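## Task

Find the plates whose IDs are E10 and E70 and seat a lid completely on each. Each plate has to finish in its original nest, lying flat between the locators, with its A1 well at the corner labelled A1. Anything held in place only by the robot at the end does not count. Finish by opening the grippers and moving the arms away.

## Robot and tools

Robot: two FANUC CRX arms, left_arm and right_arm, each ending in a Robotiq two-finger gripper that opens to 140 mm. Their bases sit at about (-0.037, +0.438, 0) m for left_arm and (-0.036, -0.369, 0) m for right_arm, both facing roughly +x. Either arm can be parked out of the way.

Scene frame: origin on the table top midway between the arms, +x pointing out over the table, +z up, left_arm on the +y side. The arm names do not match left or right in any picture. Lid parks LP1 and LP2 (one lid on each) and nest N4 lie between the arms. N1, N2, N3 and RD form an arc in front; going clockwise viewed from above: N1, N2, N3, RD. A plate's A1 well is at its cut-off corner. A plate's ID shows up only when it lies flat in RD, A1 at the marked corner, with nothing hiding it from the fixed scanner next to RD.

Gripper frame: the fingers point along the gripper's +z; they close along its y. The reported hand position is the point between the pads when closed. Fingertips stick out about 33 mm past it when closed and 9 mm when wide open, and closing moves the tips about 24 mm further from the arm, so keep that clearance above surfaces.

execute_actions(actions): a list of actions run in sequence. Each action may have "rows", "steps" and "until". An empty list just returns the current state and pictures.
- rows: 1 to 15 rows, each used for one control step (1/30 s). Every row is a single list of 18 numbers, all in [-1, 1], covering both arms: left dx, dy, dz, rx, ry, rz, gripper position, force_limit, speed, then the same nine for the right arm.
- dx, dy, dz, rx, ry, rz are an offset, not a pose: measured in that gripper's own axes from its measured pose when the action began (for a call's first action, the pose last reported). Each row is counted from that start, not added to the previous row. 1.0 equals 0.6 m for dx..dz or 180 degrees for rx..rz; rx, ry, rz form a single rotation vector. All zeros means stay put.
- position is absolute: +1 fully open (140 mm), about -0.8 pads touching, -1 squeeze until blocked. force_limit: roughly 14 N at -1, 60 N at 0, 107 N at +1. speed: roughly 30 mm/s at -1, 140 at 0, 250 at +1. To leave a gripper unchanged, repeat its previous three numbers; a 0 is a real command. To squeeze harder while already gripping, raise force_limit and also switch position between -1 and -0.98.
- steps: 1 to 450, default 15, no fewer than the number of rows. After the rows end, each arm keeps heading for its last row's target, so long moves need many steps. Each step the target is clipped to within 70 mm and 16 degrees of the hand, so a cut-short move must be finished in a later action. Start gently: grow the offset about 0.01 per row (6 mm per step).
- until: stops the action at the first step where all conditions hold; arms are not halted. Only the scanner can be named, with field "code" (e.g. "c15", "no_read", or ["!=", "no_read"]) or "reads" (numbers need a comparison: =, !=, <, <=, >, >=). Any bad value or name rejects the whole call before motion.

Results: per arm, end_effector_position (m) and end_effector_quat_wxyz in the scene frame (less accurate at long reach); "Hand target" lines give the pose being driven to. "pose unreachable" means the clearance check altered or blocked that arm's command; the arm drops its target and rests. object_status: 0 moving, 1 blocked while opening, 2 blocked while closing (a grip), 3 reached the command or pads met (a thin part may still be held). position_measured is in counts, 3 open to 230 pads together, not linear. Flange force estimates outside force on the gripper, including held weight, and is noisy. The scanner reports "code" (lower-case ID or no_read, never wrong) and "reads" (number of no_read-to-ID changes). MOTOR HOT warns of heating; OVER-TEMPERATURE FAULT means brakes are on until cooled.

Faults and hazards: a joint torque at its load limit (142 N m for waist, shoulder, elbow; 35.6 N m for the three wrist joints, held weight included) or 150 N of outside force stops that arm for 10 s, skips the rest of the call, and lets it yield. Pulling an arm far from its target makes both arms drop their targets. Never let the arms strike or press each other, never knock items off the table, and avoid drops, slips, slams and hard pushing. Abrupt starts can shake a held part free; parts may also be tugged or nudged occasionally. The robot keeps its last command while you are composing a reply, and holding loads heats the motors.

zoom_image(camera, region): camera is cam_high, cam_left_wrist or cam_right_wrist (each 504x504); region is [x0, y0, x1, y1] in pixels from the top-left, at most 504 by 504. cam_high is fixed high above near (0.742, -0.111, 1.189) m looking down; the wrist cameras are fisheye views moving with each hand.

read_manual(section): returns only licence texts; moves nothing.

finished_scene(scene): pass the current scene number (1 or 2) once the goal holds with the grippers released and clear. It cannot be undone; its result says whether the goal was met and gives the next task.

Each tool is called after "Call:" by a JSON object that holds its "method" and its "body", one argument or row to a line.

## Session

I'll start by reading the robot state and camera images.

Call:
{"method": "execute_actions", "body": {
  "actions": []
}}

Scene clock: 0.00 s.
left_arm: end_effector_position=(+0.4121, +0.1462, +0.3048) position_measured=3 object_status=3 end_effector_quat_wxyz=(+0.040, +0.997, -0.033, +0.053) | right_arm: end_effector_position=(+0.5266, -0.4055, +0.3174) position_measured=3 object_status=3 end_effector_quat_wxyz=(+0.121, +0.832, -0.538, +0.060)
Joint positions: left_arm=[-0.354  0.112  0.25   0.05  -1.584  1.805] | right_arm=[ 0.194  0.35   0.487  0.253 -1.817  0.149]
Joint velocities: left_arm=[0.    0.    0.    0.001 0.    0.002] | right_arm=[ 0.001  0.     0.     0.    -0.001 -0.001]
Flange force (N, the push that the arm receives, along the gripper's own x y z axes): no reading
Hand target (left_arm): +0.412, +0.146, +0.305; +0.040, +0.997, -0.033, +0.053
Hand target (right_arm): +0.527, -0.406, +0.317; +0.121, +0.832, -0.538, +0.060
scanner: code=no_read reads=0

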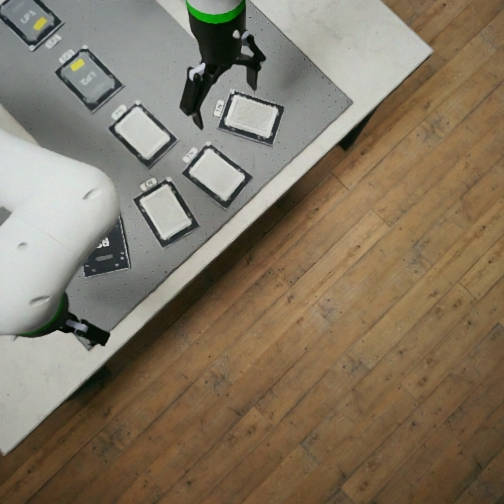

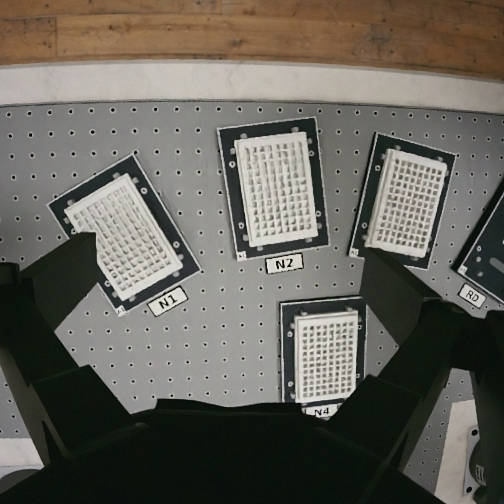

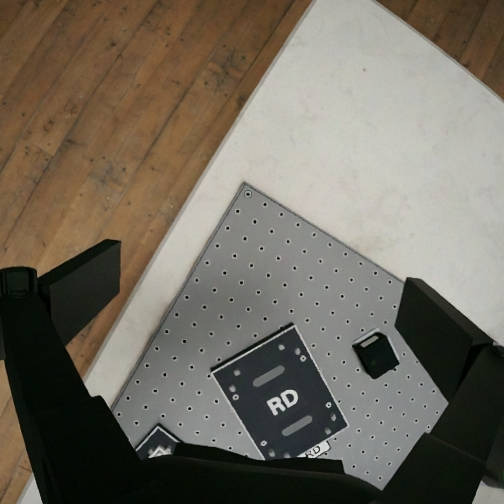

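Call:
{"method": "zoom_image", "body": {
  "camera": "cam_high",
  "region": [0, 0, 300, 300]
}}

Call:
{"method": "zoom_image", "body": {
  "camera": "cam_left_wrist",
  "region": [200, 100, 360, 280]
}}

Call:
{"method": "zoom_image", "body": {
  "camera": "cam_left_wrist",
  "region": [330, 110, 504, 320]
}}

Call:
{"method": "zoom_image", "body": {
  "camera": "cam_right_wrist",
  "region": [190, 300, 420, 480]
}}

Region (0, 0, 300, 300) of cam_high's 504x504 image, scaled by 1.680, with more detail than that image has.

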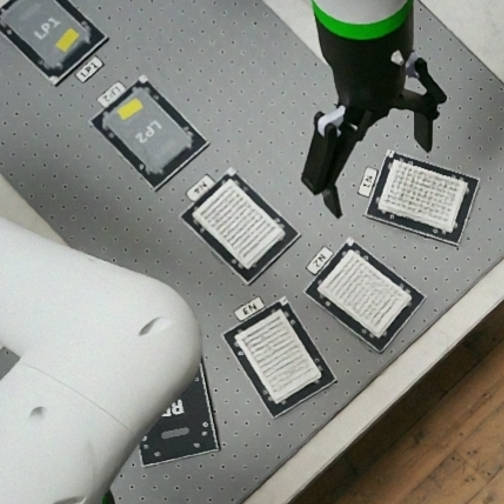

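Region (200, 100, 360, 280) of cam_left_wrist's 504x504 image, scaled by 2.800, with more detail than that image has.

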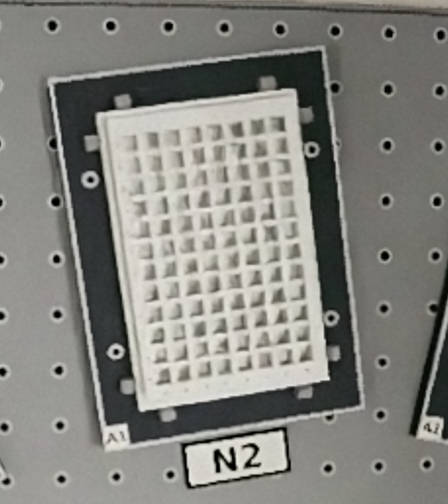

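Region (330, 110, 504, 320) of cam_left_wrist's 504x504 image, scaled by 2.400, with more detail than that image has; it fills the left 418 columns of this view, and the rest is white.

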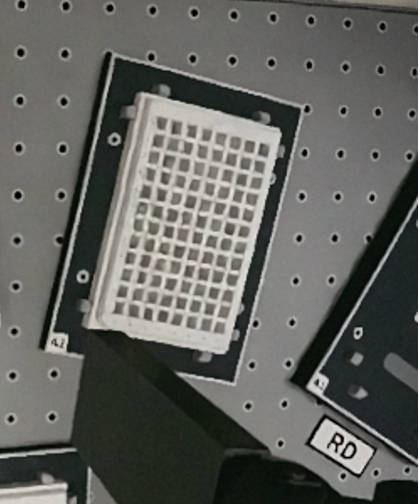

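Region (190, 300, 420, 480) of cam_right_wrist's 504x504 image, scaled by 2.191, with more detail than that image has; it fills the top 394 rows of this view, and the rest is white.

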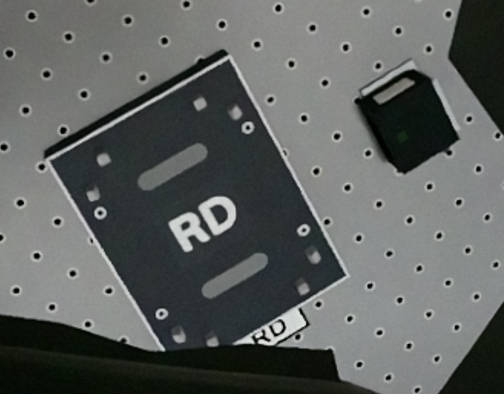

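Call:
{"method": "zoom_image", "body": {
  "camera": "cam_left_wrist",
  "region": [40, 140, 220, 320]
}}

Call:
{"method": "zoom_image", "body": {
  "camera": "cam_left_wrist",
  "region": [260, 280, 390, 420]
}}

Call:
{"method": "zoom_image", "body": {
  "camera": "cam_high",
  "region": [0, 0, 140, 130]
}}

Region (40, 140, 220, 320) of cam_left_wrist's 504x504 image, scaled by 2.800, with more detail than that image has.

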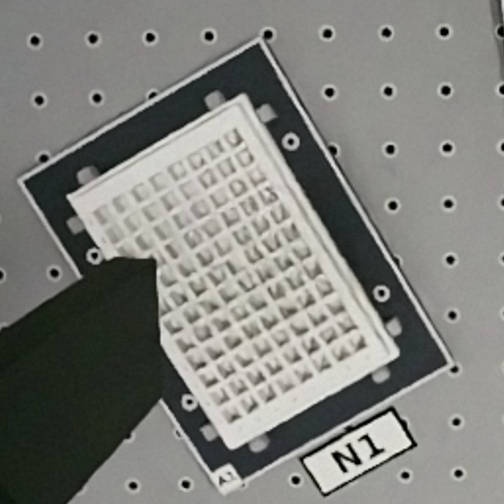

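Region (260, 280, 390, 420) of cam_left_wrist's 504x504 image, scaled by 3.600, with more detail than that image has; it fills the left 468 columns of this view, and the rest is white.

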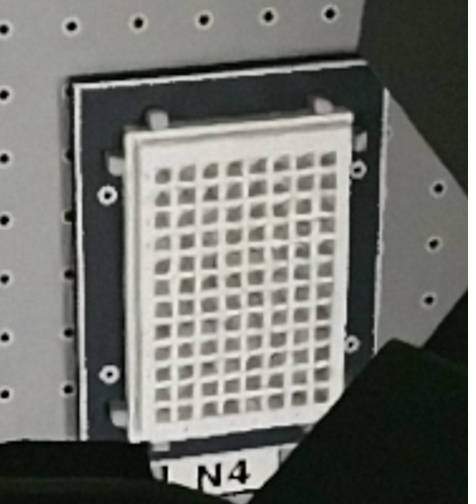

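Region (0, 0, 140, 130) of cam_high's 504x504 image, scaled by 3.600, with more detail than that image has; it fills the top 468 rows of this view, and the rest is white.

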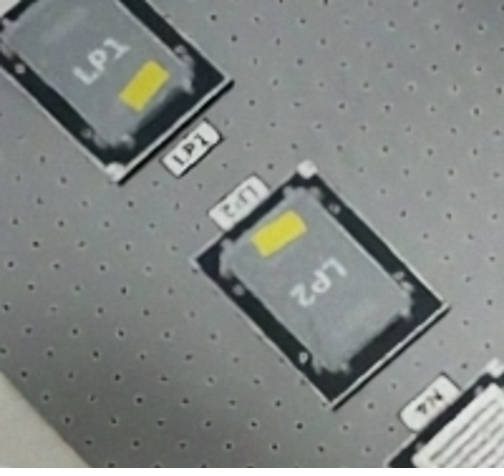

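Call:
{"method": "zoom_image", "body": {
  "camera": "cam_left_wrist",
  "region": [120, 170, 200, 280]
}}

Call:
{"method": "zoom_image", "body": {
  "camera": "cam_high",
  "region": [200, 80, 300, 160]
}}

Call:
{"method": "zoom_image", "body": {
  "camera": "cam_high",
  "region": [100, 90, 260, 250]
}}

Region (120, 170, 200, 280) of cam_left_wrist's 504x504 image, scaled by 4.582, with more detail than that image has; it fills the left 367 columns of this view, and the rest is white.

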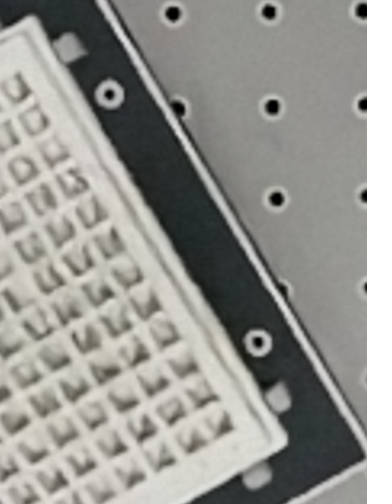

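Region (200, 80, 300, 160) of cam_high's 504x504 image, scaled by 5.040, with more detail than that image has; it fills the top 403 rows of this view, and the rest is white.

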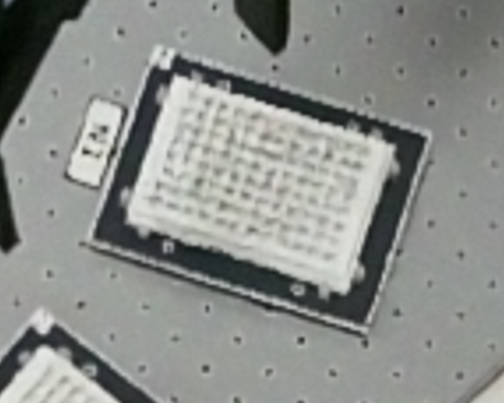

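Region (100, 90, 260, 250) of cam_high's 504x504 image, scaled by 3.150, with more detail than that image has.

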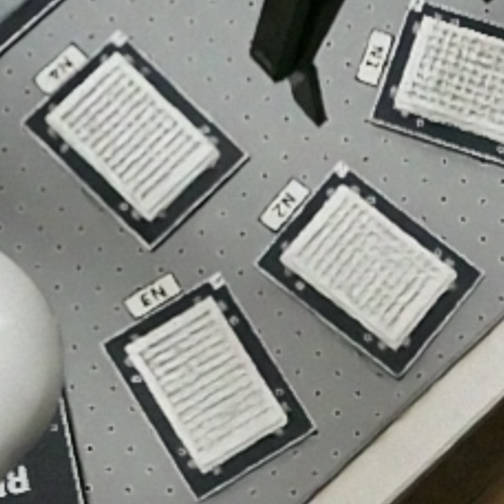

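Call:
{"method": "execute_actions", "body": {
  "actions": [
    {"rows": [[-0.05,0.014,0.003,-0.003,-0.002,0.05,1,0,0, 0,0,0,0,0,0,1,0,0],[-0.1,0.029,0.006,-0.005,-0.004,0.1,1,0,0, 0,0,0,0,0,0,1,0,0],[-0.3,0.086,0.017,-0.016,-0.012,0.29,1,0,0, 0,0,0,0,0,0,1,0,0],[-0.3,0.086,0.017,-0.016,-0.012,0.29,1,0,0, 0,0,0,0,0,0,1,0,0],[-0.3,0.086,0.017,-0.016,-0.012,0.29,1,0,0, 0,0,0,0,0,0,1,0,0],[-0.3,0.086,0.017,-0.016,-0.012,0.29,1,0,0, 0,0,0,0,0,0,1,0,0],[-0.3,0.086,0.017,-0.016,-0.012,0.29,1,0,0, 0,0,0,0,0,0,1,0,0],[-0.5,0.143,0.028,-0.026,-0.02,0.49,1,0,0, -0.03,-0.004,0.009,0.001,-0.004,0.01,1,0,0],[-0.5,0.143,0.028,-0.026,-0.02,0.49,1,0,0, -0.06,-0.009,0.017,0.002,-0.009,0.02,1,0,0],[-0.997,0.2853,0.0556,-0.0519,-0.0392,0.9768,1,0,0, -0.5853,-0.0876,0.1719,0.0197,-0.0854,0.1956,1,0,0]], "steps": 75}
  ]
}}

Scene clock: 18.03 s.
left_arm: end_effector_position=(-0.1886, +0.0099, +0.2186) position_measured=3 object_status=3 end_effector_quat_wxyz=(+0.002, -0.000, +1.000, +0.000) | right_arm: end_effector_position=(+0.4259, -0.1032, +0.1296) position_measured=3 object_status=3 end_effector_quat_wxyz=(-0.000, -0.634, +0.773, +0.001)
Joint positions: left_arm=[-1.681  0.015 -0.03  -0.003 -1.526  0.053] | right_arm=[ 0.641  0.242  0.015 -0.001 -1.345 -0.964]
Joint velocities: left_arm=[ 0.     0.    -0.001 -0.    -0.001 -0.   ] | right_arm=[-0.     0.001  0.    -0.001 -0.001 -0.   ]
Flange force (N, the push that the arm receives, along the gripper's own x y z axes): left_arm=[-3.3 -2.8 -2.0] | right_arm=[-5.6 0.0 -0.3]
Hand target (left_arm): -0.189, +0.010, +0.219; +0.002, -0.000, +1.000, +0.000
Hand target (right_arm): +0.426, -0.103, +0.130; -0.000, -0.634, +0.773, +0.001
Off the commanded pose (left_arm): 0.002 m, 0 deg.
Off the commanded pose (right_arm): 0.000 m, 0 deg.
scanner: code=no_read reads=0
camera_calibration (this result's frames):
cam_left_wrist: T_world_to_cam=[[-0.0728156, 0.996378, 0.0439262, -0.0430518], [0.95186, 0.0562781, 0.301324, 0.123604], [0.29776, 0.0637527, -0.952509, 0.448692], [0, 0, 0, 1]] pos_world=[-0.254392, 0.00733433, 0.39203]
cam_right_wrist: T_world_to_cam=[[-0.996685, 0.0762882, -0.0282677, 0.438392], [0.0665991, 0.964621, 0.25509, 0.0539862], [0.046728, 0.252362, -0.966504, 0.308392], [0, 0, 0, 1]] pos_world=[0.418933, -0.163347, 0.296683]

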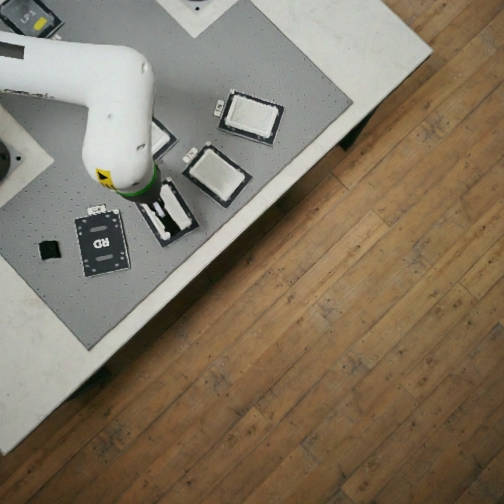

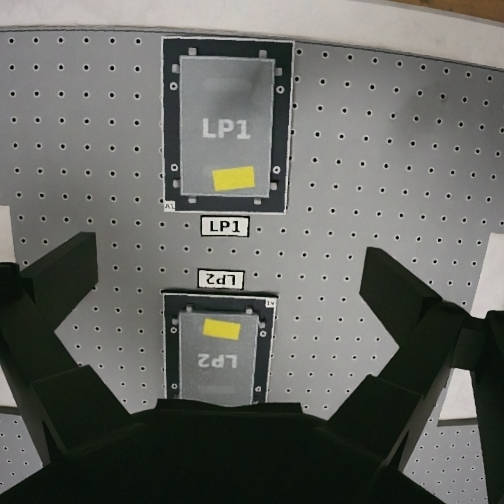

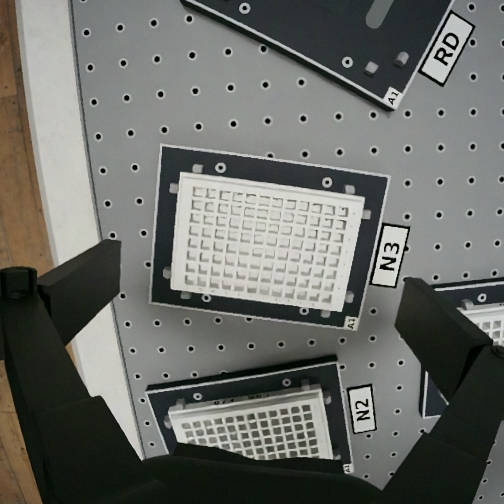

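Call:
{"method": "zoom_image", "body": {
  "camera": "cam_right_wrist",
  "region": [190, 370, 300, 425]
}}

Call:
{"method": "zoom_image", "body": {
  "camera": "cam_right_wrist",
  "region": [140, 130, 410, 340]
}}

Region (190, 370, 300, 425) of cam_right_wrist's 504x504 image, scaled by 4.582, with more detail than that image has.

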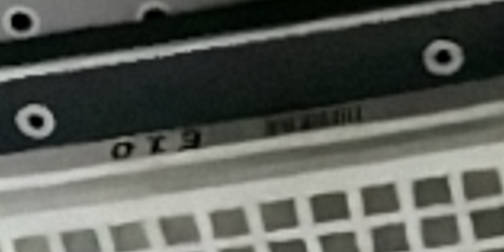

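Region (140, 130, 410, 340) of cam_right_wrist's 504x504 image, scaled by 1.867, with more detail than that image has.

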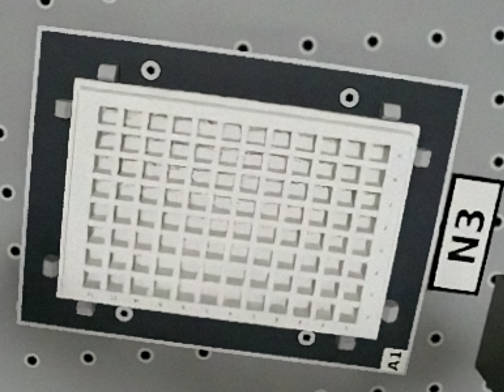

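Call:
{"method": "zoom_image", "body": {
  "camera": "cam_right_wrist",
  "region": [208, 390, 244, 412]
}}

Call:
{"method": "zoom_image", "body": {
  "camera": "cam_right_wrist",
  "region": [424, 270, 504, 350]
}}

Call:
{"method": "zoom_image", "body": {
  "camera": "cam_left_wrist",
  "region": [140, 25, 320, 245]
}}

Region (208, 390, 244, 412) of cam_right_wrist's 504x504 image, scaled by 14.000, with more detail than that image has.

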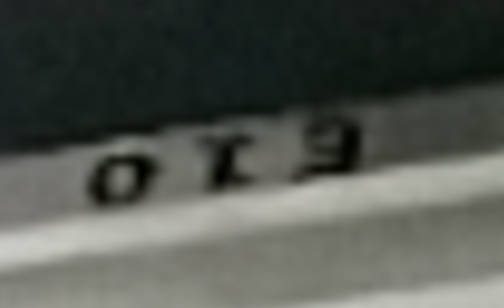

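Region (424, 270, 504, 350) of cam_right_wrist's 504x504 image, scaled by 6.300, with more detail than that image has.

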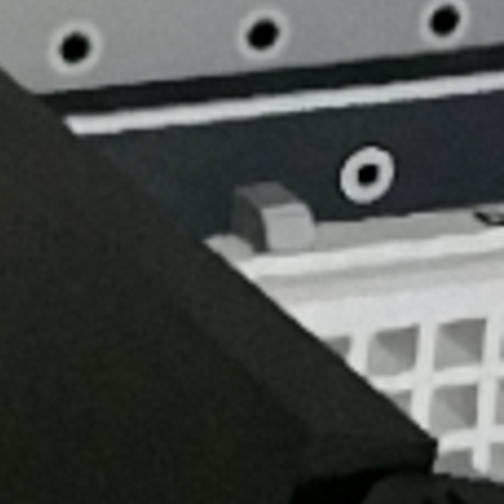

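Region (140, 25, 320, 245) of cam_left_wrist's 504x504 image, scaled by 2.291, with more detail than that image has; it fills the left 412 columns of this view, and the rest is white.

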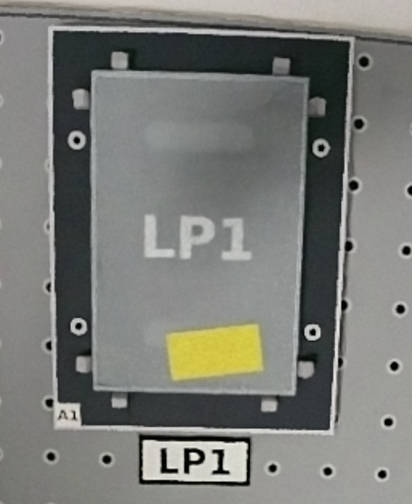

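Call:
{"method": "execute_actions", "body": {
  "actions": [
    {"rows": [[0.01,-0.002,0.02,0,0,-0.001,0.48,0,0, 0.01,0.015,0.006,-0.002,-0.02,-0.006,1,0,0],[0.03,-0.005,0.06,0,0,-0.003,0.48,0,0, 0.03,0.045,0.02,-0.006,-0.06,-0.018,1,0,0],[0.1192,-0.0187,0.2555,0,0.0013,-0.0128,0.48,0,0, 0.1045,0.1506,0.066,-0.0219,-0.2215,-0.0602,1,0,0]], "steps": 45}
  ]
}}

Scene clock: 26.23 s.
left_arm: end_effector_position=(-0.2595, -0.0016, +0.0651) position_measured=68 object_status=3 end_effector_quat_wxyz=(-0.000, -0.020, +1.000, +0.000) | right_arm: end_effector_position=(+0.3256, -0.1472, +0.0906) position_measured=3 object_status=3 end_effector_quat_wxyz=(+0.242, -0.665, +0.664, +0.242)
Joint positions: left_arm=[-1.829  0.193 -0.203  0.001 -1.175  0.241] | right_arm=[ 0.118 -0.06  -0.409 -0.752 -1.15   0.05 ]
Joint velocities: left_arm=[ 0.001  0.    -0.002  0.001 -0.    -0.   ] | right_arm=[-0.    -0.    -0.    -0.    -0.001  0.   ]
Flange force (N, the push that the arm receives, along the gripper's own x y z axes): left_arm=[-2.5 -0.1 -1.0] | right_arm=[-5.4 -2.1 3.6]
Hand target (left_arm): -0.260, -0.002, +0.065; -0.000, -0.020, +1.000, +0.000
Hand target (right_arm): +0.326, -0.147, +0.091; -0.242, +0.665, -0.664, -0.242
Off the commanded pose (left_arm): 0.000 m, 0 deg.
Off the commanded pose (right_arm): 0.001 m, 0 deg.
scanner: code=no_read reads=0
camera_calibration (this result's frames):
cam_left_wrist: T_world_to_cam=[[-0.112588, 0.992664, 0.0440766, -0.0402839], [0.949958, 0.0945241, 0.297732, 0.237811], [0.291381, 0.0753919, -0.953632, 0.322818], [0, 0, 0, 1]] pos_world=[-0.324509, -0.00682838, 0.238821]
cam_right_wrist: T_world_to_cam=[[-0.992293, -0.0737632, -0.0995641, 0.323608], [-0.123874, 0.570817, 0.811679, 0.066705], [-0.00303921, 0.817757, -0.575555, 0.350425], [0, 0, 0, 1]] pos_world=[0.330442, -0.300769, 0.179766]

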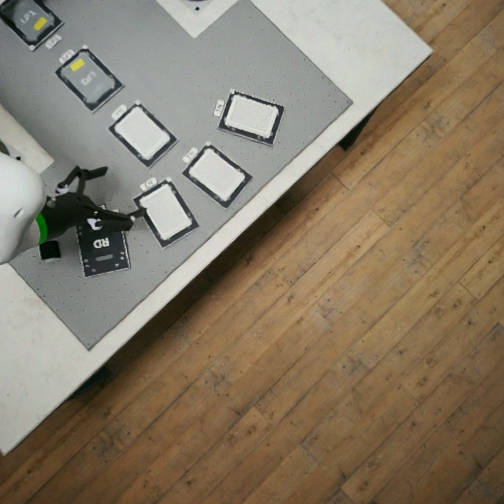

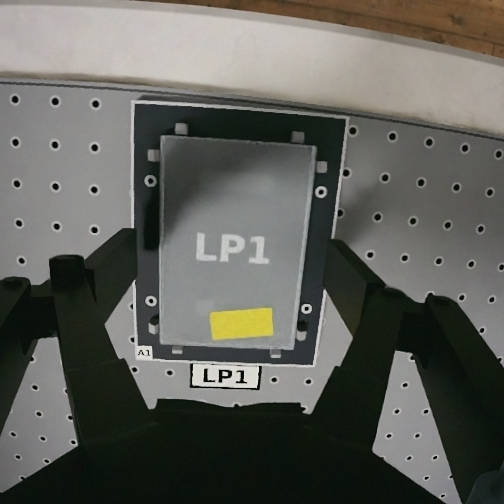

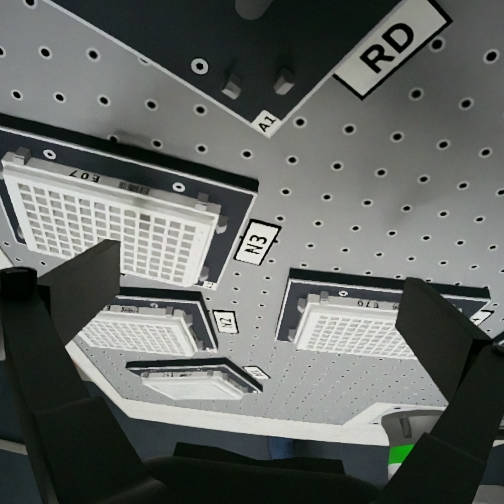

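Call:
{"method": "zoom_image", "body": {
  "camera": "cam_right_wrist",
  "region": [50, 155, 170, 205]
}}

Call:
{"method": "zoom_image", "body": {
  "camera": "cam_right_wrist",
  "region": [330, 285, 410, 325]
}}

Call:
{"method": "zoom_image", "body": {
  "camera": "cam_right_wrist",
  "region": [85, 290, 175, 330]
}}

Call:
{"method": "zoom_image", "body": {
  "camera": "cam_right_wrist",
  "region": [140, 360, 220, 390]
}}

Region (50, 155, 170, 205) of cam_right_wrist's 504x504 image, scaled by 4.200, with more detail than that image has; it fills the top 210 rows of this view, and the rest is white.

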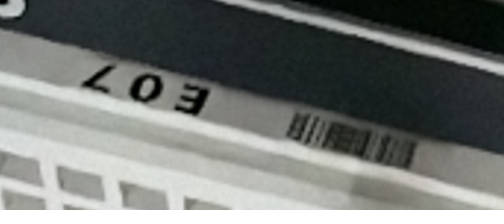

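Region (330, 285, 410, 325) of cam_right_wrist's 504x504 image, scaled by 6.300, with more detail than that image has.

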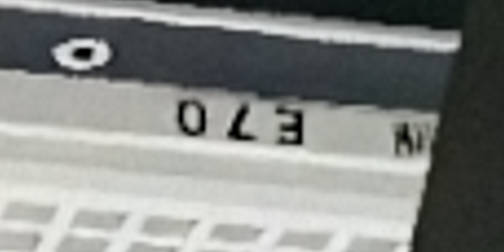

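Region (85, 290, 175, 330) of cam_right_wrist's 504x504 image, scaled by 5.600, with more detail than that image has.

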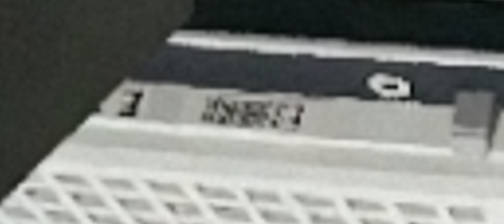

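Region (140, 360, 220, 390) of cam_right_wrist's 504x504 image, scaled by 6.300, with more detail than that image has; it fills the top 189 rows of this view, and the rest is white.

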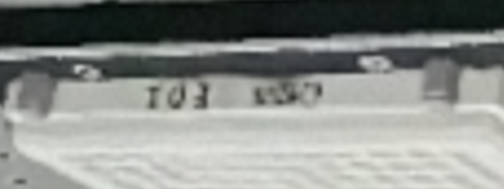

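Call:
{"method": "zoom_image", "body": {
  "camera": "cam_left_wrist",
  "region": [110, 90, 370, 240]
}}

Call:
{"method": "zoom_image", "body": {
  "camera": "cam_left_wrist",
  "region": [100, 215, 360, 375]
}}

Region (110, 90, 370, 240) of cam_left_wrist's 504x504 image, scaled by 1.938, with more detail than that image has; it fills the top 291 rows of this view, and the rest is white.

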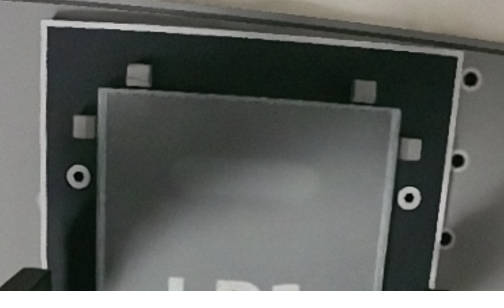

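Region (100, 215, 360, 375) of cam_left_wrist's 504x504 image, scaled by 1.938, with more detail than that image has; it fills the top 310 rows of this view, and the rest is white.

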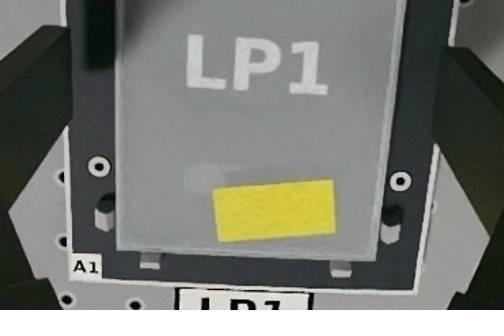

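Call:
{"method": "zoom_image", "body": {
  "camera": "cam_left_wrist",
  "region": [140, 115, 200, 175]
}}

Call:
{"method": "zoom_image", "body": {
  "camera": "cam_left_wrist",
  "region": [280, 125, 340, 185]
}}

Call:
{"method": "zoom_image", "body": {
  "camera": "cam_left_wrist",
  "region": [135, 305, 195, 365]
}}

Call:
{"method": "zoom_image", "body": {
  "camera": "cam_left_wrist",
  "region": [260, 310, 320, 370]
}}

Call:
{"method": "zoom_image", "body": {
  "camera": "cam_left_wrist",
  "region": [105, 220, 175, 290]
}}

Call:
{"method": "zoom_image", "body": {
  "camera": "cam_left_wrist",
  "region": [290, 228, 360, 298]
}}

Region (140, 115, 200, 175) of cam_left_wrist's 504x504 image, scaled by 8.400, with more detail than that image has.

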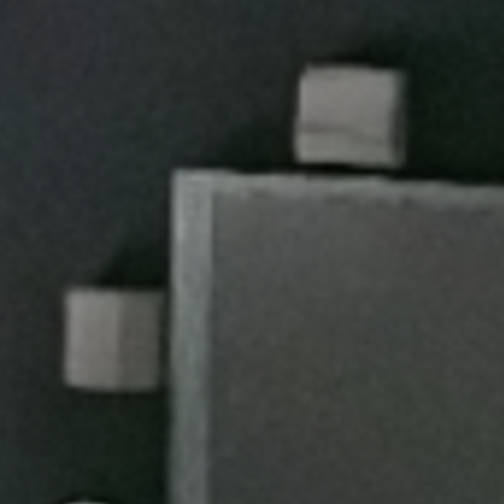

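Region (280, 125, 340, 185) of cam_left_wrist's 504x504 image, scaled by 8.400, with more detail than that image has.

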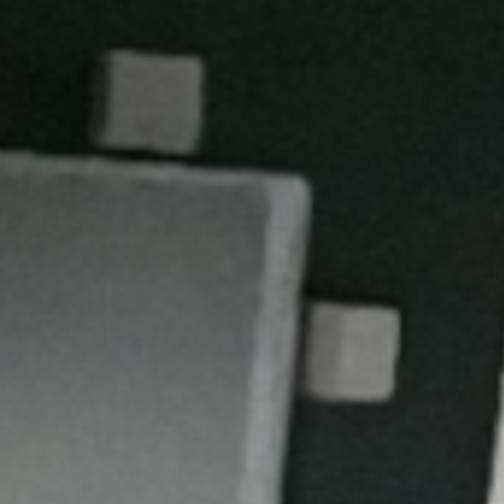

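Region (135, 305, 195, 365) of cam_left_wrist's 504x504 image, scaled by 8.400, with more detail than that image has.

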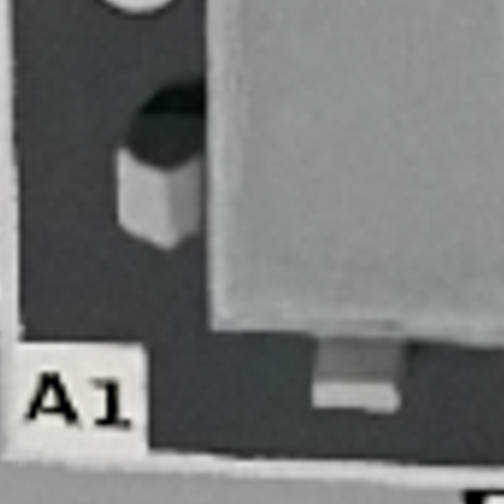

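Region (260, 310, 320, 370) of cam_left_wrist's 504x504 image, scaled by 8.400, with more detail than that image has.

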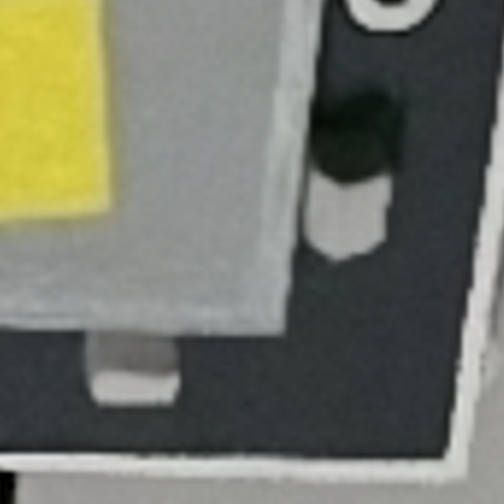

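Region (105, 220, 175, 290) of cam_left_wrist's 504x504 image, scaled by 7.200, with more detail than that image has.

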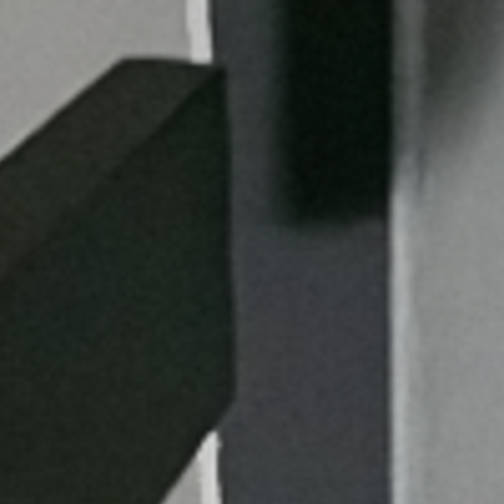

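Region (290, 228, 360, 298) of cam_left_wrist's 504x504 image, scaled by 7.200, with more detail than that image has.

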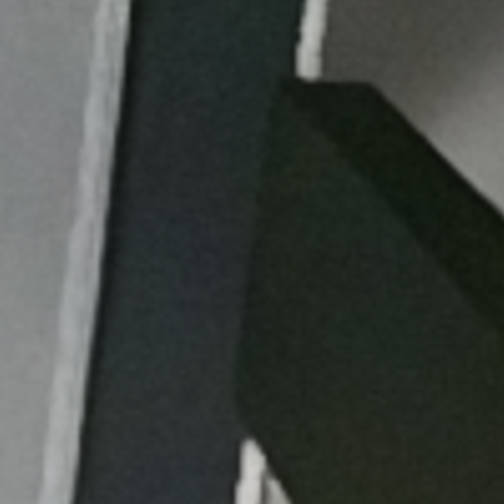

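Call:
{"method": "execute_actions", "body": {
  "actions": [
    {"rows": [[-0.0002,0,0.001,0,0,0.0001,0.48,-0.5,-1, -0.01,0.01,0.008,-0.009,0.009,-0.025,1,0,0],[-0.0004,0,0.003,0,0,0.0003,0.48,-0.5,-1, -0.03,0.03,0.025,-0.028,0.028,-0.076,1,0,0],[-0.0006,0.0001,0.006,0,0,0.0005,0.48,-0.5,-1, -0.05,0.05,0.042,-0.046,0.046,-0.127,1,0,0],[-0.0009,0.0001,0.009,0,0,0.0007,0.48,-0.5,-1, -0.05,0.05,0.042,-0.1739,0.1739,-0.4773,1,0,0],[-0.0012,0.0002,0.012,0,0,0.0009,0.48,-0.5,-1, -0.06,0.06,0.05,-0.1739,0.1739,-0.4773,1,0,0],[-0.0015,0.0003,0.015,0,0,0.0011,0.48,-0.5,-1, -0.07,0.07,0.059,-0.1739,0.1739,-0.4773,1,0,0],[-0.0018,0.0003,0.018,0,0,0.0013,0.48,-0.5,-1, -0.08,0.08,0.067,-0.1739,0.1739,-0.4773,1,0,0],[-0.0018,0.0003,0.021,0,0,0.0013,0.48,-0.5,-1, -0.09,0.09,0.076,-0.1739,0.1739,-0.4773,1,0,0],[-0.0018,0.0003,0.023,0,0,0.0013,0.48,-0.5,-1, -0.1,0.1,0.084,-0.1739,0.1739,-0.4773,1,0,0],[-0.0018,0.0003,0.0245,0,0,0.0013,-1,-0.5,-1, -0.1875,0.1906,0.1587,-0.1739,0.1739,-0.4773,1,0,0]], "steps": 50}
  ]
}}

Scene clock: 36.43 s.
left_arm: end_effector_position=(-0.2585, -0.0014, +0.0504) position_measured=103 object_status=2 end_effector_quat_wxyz=(-0.000, -0.018, +1.000, +0.000) | right_arm: end_effector_position=(+0.2101, +0.0001, +0.0895) position_measured=3 object_status=3 end_effector_quat_wxyz=(-0.000, +1.000, -0.000, -0.002)
Joint positions: left_arm=[-1.827  0.206 -0.225  0.001 -1.14   0.235] | right_arm=[ 1.151  0.052 -0.3   -0.003 -1.22   0.293]
Joint velocities: left_arm=[ 0.    -0.    -0.001  0.    -0.001 -0.001] | right_arm=[ 0.    -0.    -0.     0.     0.001 -0.   ]
Flange force (N, the push that the arm receives, along the gripper's own x y z axes): left_arm=[-5.6 -2.1 -18.6] | right_arm=[-2.4 -4.9 -0.7]
Hand target (left_arm): -0.258, -0.001, +0.050; -0.000, -0.018, +1.000, +0.000
Hand target (right_arm): +0.210, +0.000, +0.089; -0.000, +1.000, -0.000, -0.002
Off the commanded pose (left_arm): 0.000 m, 0 deg.
Off the commanded pose (right_arm): 0.001 m, 0 deg.
scanner: code=no_read reads=0
camera_calibration (this result's frames):
cam_left_wrist: T_world_to_cam=[[-0.108544, 0.993114, 0.0440734, -0.0386629], [0.950338, 0.0906556, 0.297724, 0.241255], [0.291678, 0.0742006, -0.953634, 0.308553], [0, 0, 0, 1]] pos_world=[-0.323469, -0.00636929, 0.224123]
cam_right_wrist: T_world_to_cam=[[0.118938, -0.992443, -0.030179, -0.019785], [-0.95833, -0.122695, 0.257972, 0.19418], [-0.259726, -0.00176137, -0.965681, 0.317935], [0, 0, 0, 1]] pos_world=[0.271017, 0.00474938, 0.256333]

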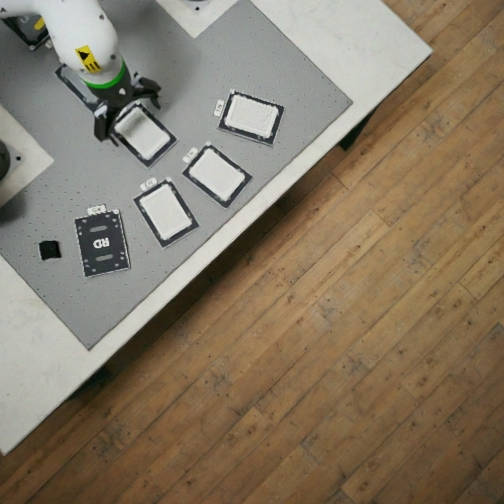

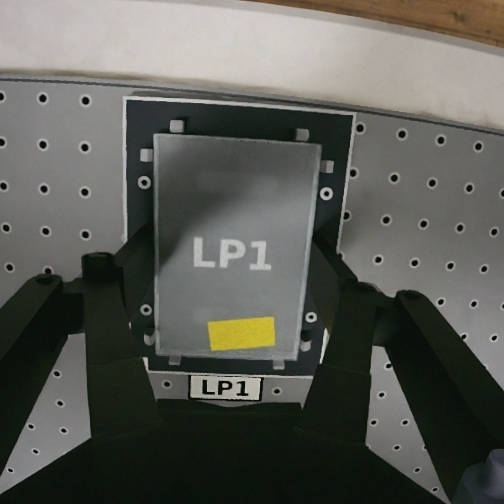

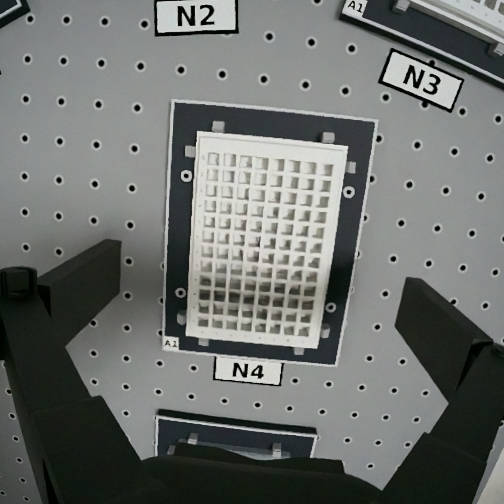

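Call:
{"method": "zoom_image", "body": {
  "camera": "cam_left_wrist",
  "region": [125, 210, 195, 290]
}}

Call:
{"method": "zoom_image", "body": {
  "camera": "cam_left_wrist",
  "region": [280, 218, 350, 298]
}}

Region (125, 210, 195, 290) of cam_left_wrist's 504x504 image, scaled by 6.300, with more detail than that image has; it fills the left 441 columns of this view, and the rest is white.

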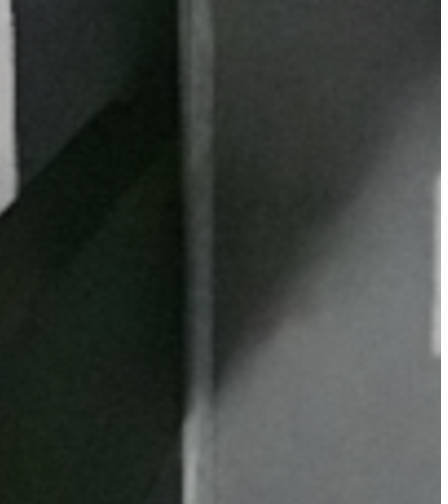

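Region (280, 218, 350, 298) of cam_left_wrist's 504x504 image, scaled by 6.300, with more detail than that image has; it fills the left 441 columns of this view, and the rest is white.

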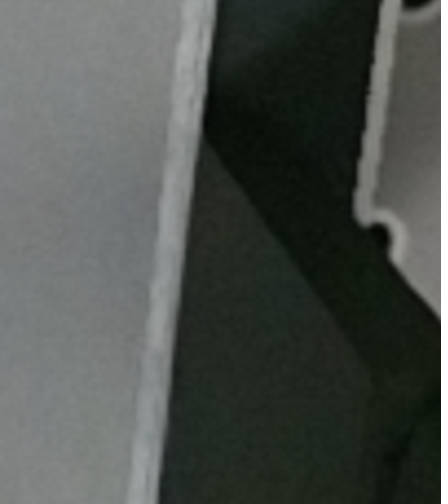

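Call:
{"method": "zoom_image", "body": {
  "camera": "cam_right_wrist",
  "region": [170, 110, 240, 190]
}}

Call:
{"method": "zoom_image", "body": {
  "camera": "cam_right_wrist",
  "region": [300, 125, 370, 205]
}}

Call:
{"method": "zoom_image", "body": {
  "camera": "cam_right_wrist",
  "region": [160, 280, 230, 360]
}}

Call:
{"method": "zoom_image", "body": {
  "camera": "cam_right_wrist",
  "region": [280, 290, 350, 370]
}}

Call:
{"method": "zoom_image", "body": {
  "camera": "cam_right_wrist",
  "region": [80, 230, 150, 310]
}}

Call:
{"method": "zoom_image", "body": {
  "camera": "cam_right_wrist",
  "region": [370, 265, 440, 345]
}}

Region (170, 110, 240, 190) of cam_right_wrist's 504x504 image, scaled by 6.300, with more detail than that image has; it fills the left 441 columns of this view, and the rest is white.

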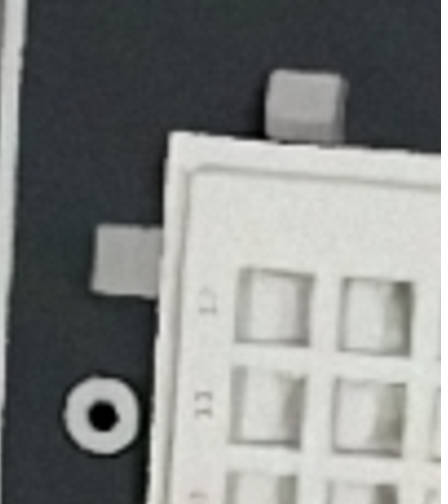

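Region (300, 125, 370, 205) of cam_right_wrist's 504x504 image, scaled by 6.300, with more detail than that image has; it fills the left 441 columns of this view, and the rest is white.

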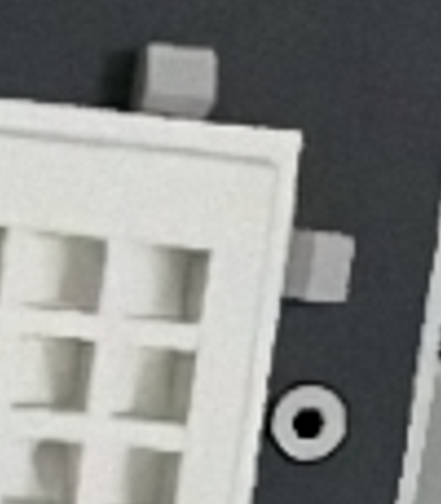

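Region (160, 280, 230, 360) of cam_right_wrist's 504x504 image, scaled by 6.300, with more detail than that image has; it fills the left 441 columns of this view, and the rest is white.

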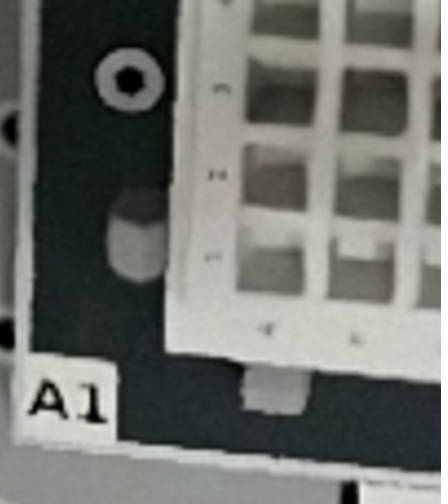

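Region (280, 290, 350, 370) of cam_right_wrist's 504x504 image, scaled by 6.300, with more detail than that image has; it fills the left 441 columns of this view, and the rest is white.

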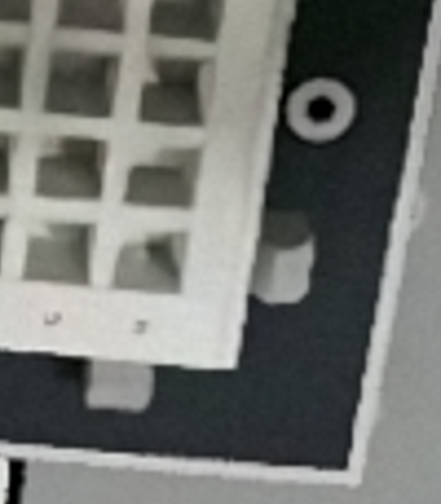

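Region (80, 230, 150, 310) of cam_right_wrist's 504x504 image, scaled by 6.300, with more detail than that image has; it fills the left 441 columns of this view, and the rest is white.

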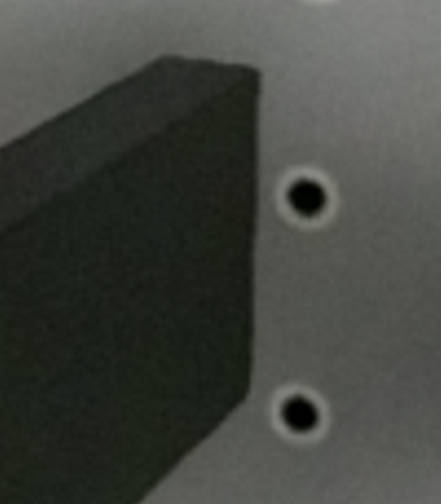

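Region (370, 265, 440, 345) of cam_right_wrist's 504x504 image, scaled by 6.300, with more detail than that image has; it fills the left 441 columns of this view, and the rest is white.

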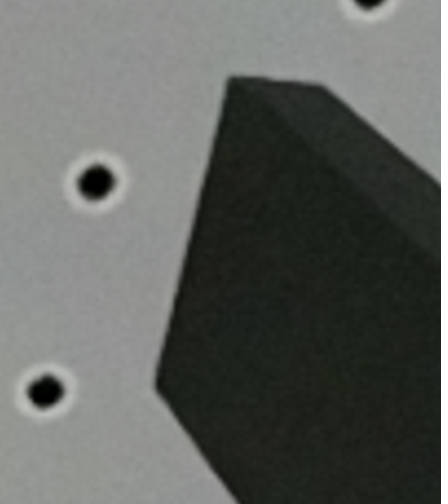

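Call:
{"method": "zoom_image", "body": {
  "camera": "cam_right_wrist",
  "region": [145, 400, 330, 470]
}}

Call:
{"method": "zoom_image", "body": {
  "camera": "cam_left_wrist",
  "region": [130, 110, 350, 210]
}}

Call:
{"method": "zoom_image", "body": {
  "camera": "cam_left_wrist",
  "region": [130, 290, 330, 380]
}}

Region (145, 400, 330, 470) of cam_right_wrist's 504x504 image, scaled by 2.724, with more detail than that image has; it fills the top 191 rows of this view, and the rest is white.

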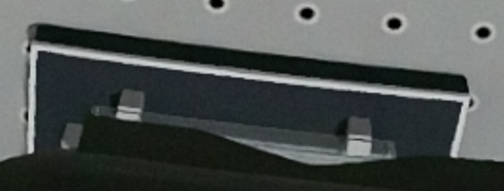

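Region (130, 110, 350, 210) of cam_left_wrist's 504x504 image, scaled by 2.291, with more detail than that image has; it fills the top 229 rows of this view, and the rest is white.

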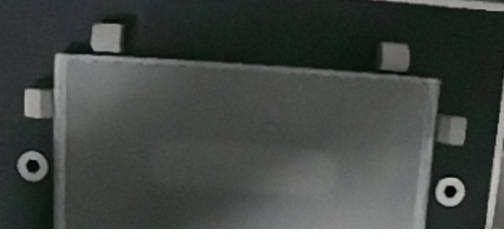

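Region (130, 290, 330, 380) of cam_left_wrist's 504x504 image, scaled by 2.520, with more detail than that image has; it fills the top 227 rows of this view, and the rest is white.

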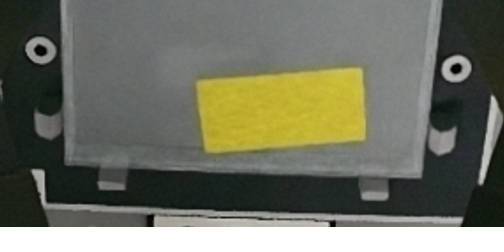

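Call:
{"method": "execute_actions", "body": {
  "actions": [
    {"rows": [[0,0,-0.002,0,0,0,-1,-0.5,-1, 0,0.01,0,0,0,0,0.48,-0.5,0],[0,0,-0.005,0,0,0,-1,-0.5,-1, 0,0.025,0,0,0,0,0.48,-0.5,0],[0,0,-0.009,0,0,0,-1,-0.5,-1, 0,0.045,-0.003,0,0,0,0.48,-0.5,0],[0,0,-0.014,0,0,0,-1,-0.5,-1, 0,0.07,-0.006,0,0.0005,0,0.48,-0.5,0],[0,0,-0.02,0,0,0,-1,-0.5,-1, 0,0.1,-0.009,0,0.0007,0,0.48,-0.5,0],[0,0,-0.027,0,0,0,-1,-0.5,-1, 0,0.13,-0.012,0,0.001,0,0.48,-0.5,0],[0,0,-0.035,0,0,0,-1,-0.5,-1, 0,0.16,-0.015,0,0.0013,0,0.48,-0.5,0],[0,0,-0.044,0,0,0,-1,-0.5,-1, 0,0.2,-0.0175,0,0.0013,0,0.48,-0.5,0],[0,0,-0.054,0,0,0,-1,-0.5,-1, 0,0.2,-0.0175,0,0.0013,0,0.48,-0.5,0],[0,0,-0.064,0,0,0,-1,-0.5,-1, 0,0.2,-0.0175,0,0.0013,0,0.48,-0.5,0],[0,0,-0.074,0,0,0,-1,-0.5,-1, 0,0.2,-0.0175,0,0.0013,0,0.48,-0.5,0],[0,0,-0.083,0,0,0,-1,-0.5,-1, 0,0.2,-0.0175,0,0.0013,0,0.48,-0.5,0]], "steps": 19},
    {"rows": [[-0.02,0.015,-0.015,0,0,-0.02,-1,-0.5,-1, 0,0.03,0,0,0,0,0.48,-0.5,0],[-0.05,0.035,-0.015,0,0,-0.05,-1,-0.5,-1, 0,0.03,0,0,0,0,0.48,-0.5,0],[-0.09,0.06,-0.015,0,0,-0.09,-1,-0.5,-1, 0,0.03,0,0,0,0,0.48,-0.5,0],[-0.5223,0.217,-0.015,0,0,-0.528,-1,-0.5,-1, 0,0.03,0,0,0,0,0.48,-0.5,0]], "steps": 34}
  ]
}}

Scene clock: 49.07 s.
left_arm: end_effector_position=(+0.0425, +0.1414, +0.1054) position_measured=103 object_status=2 end_effector_quat_wxyz=(-0.014, +0.716, -0.698, -0.007) | right_arm: end_effector_position=(+0.2103, -0.1378, +0.1001) position_measured=68 object_status=3 end_effector_quat_wxyz=(+0.000, +1.000, -0.000, +0.001)
Joint positions: left_arm=[-0.963 -0.311 -0.57  -0.027 -1.33   0.937] | right_arm=[ 1.024 -0.246 -0.544  0.001 -1.273  0.419]
Joint velocities: left_arm=[ 0.633 -0.228 -0.158  0.205  0.011  0.616] | right_arm=[ 0.001 -0.    -0.     0.     0.001  0.001]
Flange force (N, the push that the arm receives, along the gripper's own x y z axes): left_arm=[-9.0 -11.2 0.5] | right_arm=[-1.9 -4.8 -2.0]
Flange force at the end of the 1st action (N, along the gripper's axes at the end of the call): left_arm=[5.0 1.0 -2.9] | right_arm=[-0.9 -4.4 -3.3]
Hand target (left_arm): +0.049, +0.140, +0.108; -0.001, +0.749, -0.663, -0.002
Hand target (right_arm): +0.210, -0.138, +0.100; +0.000, +1.000, -0.000, +0.001
Off the commanded pose (left_arm): 0.008 m, 6 deg.
Off the commanded pose (right_arm): 0.000 m, 0 deg.
scanner: code=no_read reads=0
camera_calibration (this result's frames):
cam_left_wrist: T_world_to_cam=[[-0.994639, -0.0985682, 0.031278, 0.0431283], [-0.0830252, 0.94147, 0.326713, -0.153508], [-0.0616509, 0.322365, -0.944606, 0.241582], [0, 0, 0, 1]] pos_world=[0.0450459, 0.0708962, 0.277004]
cam_right_wrist: T_world_to_cam=[[0.119281, -0.992422, -0.0295079, -0.156513], [-0.959486, -0.122862, 0.253558, 0.175345], [-0.255262, -0.0019323, -0.96687, 0.327186], [0, 0, 0, 1]] pos_world=[0.270429, -0.133151, 0.267268]

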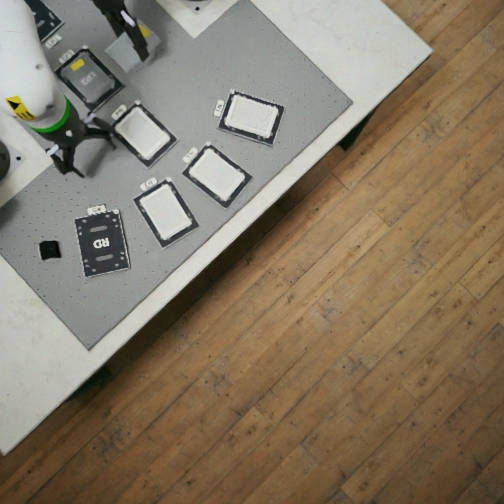

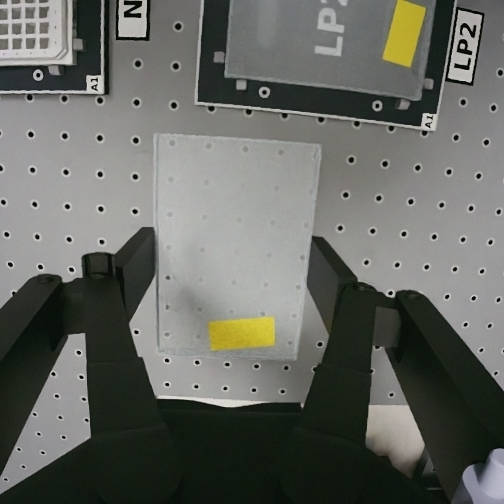

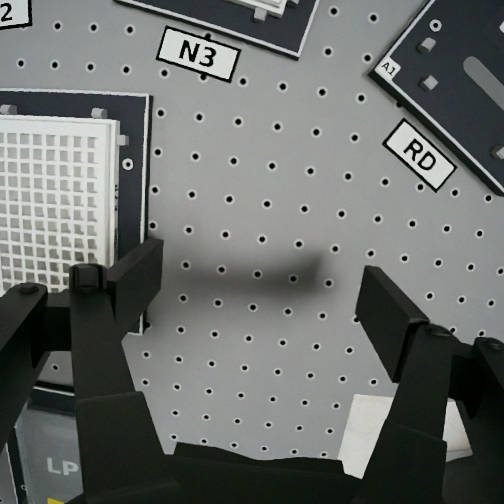

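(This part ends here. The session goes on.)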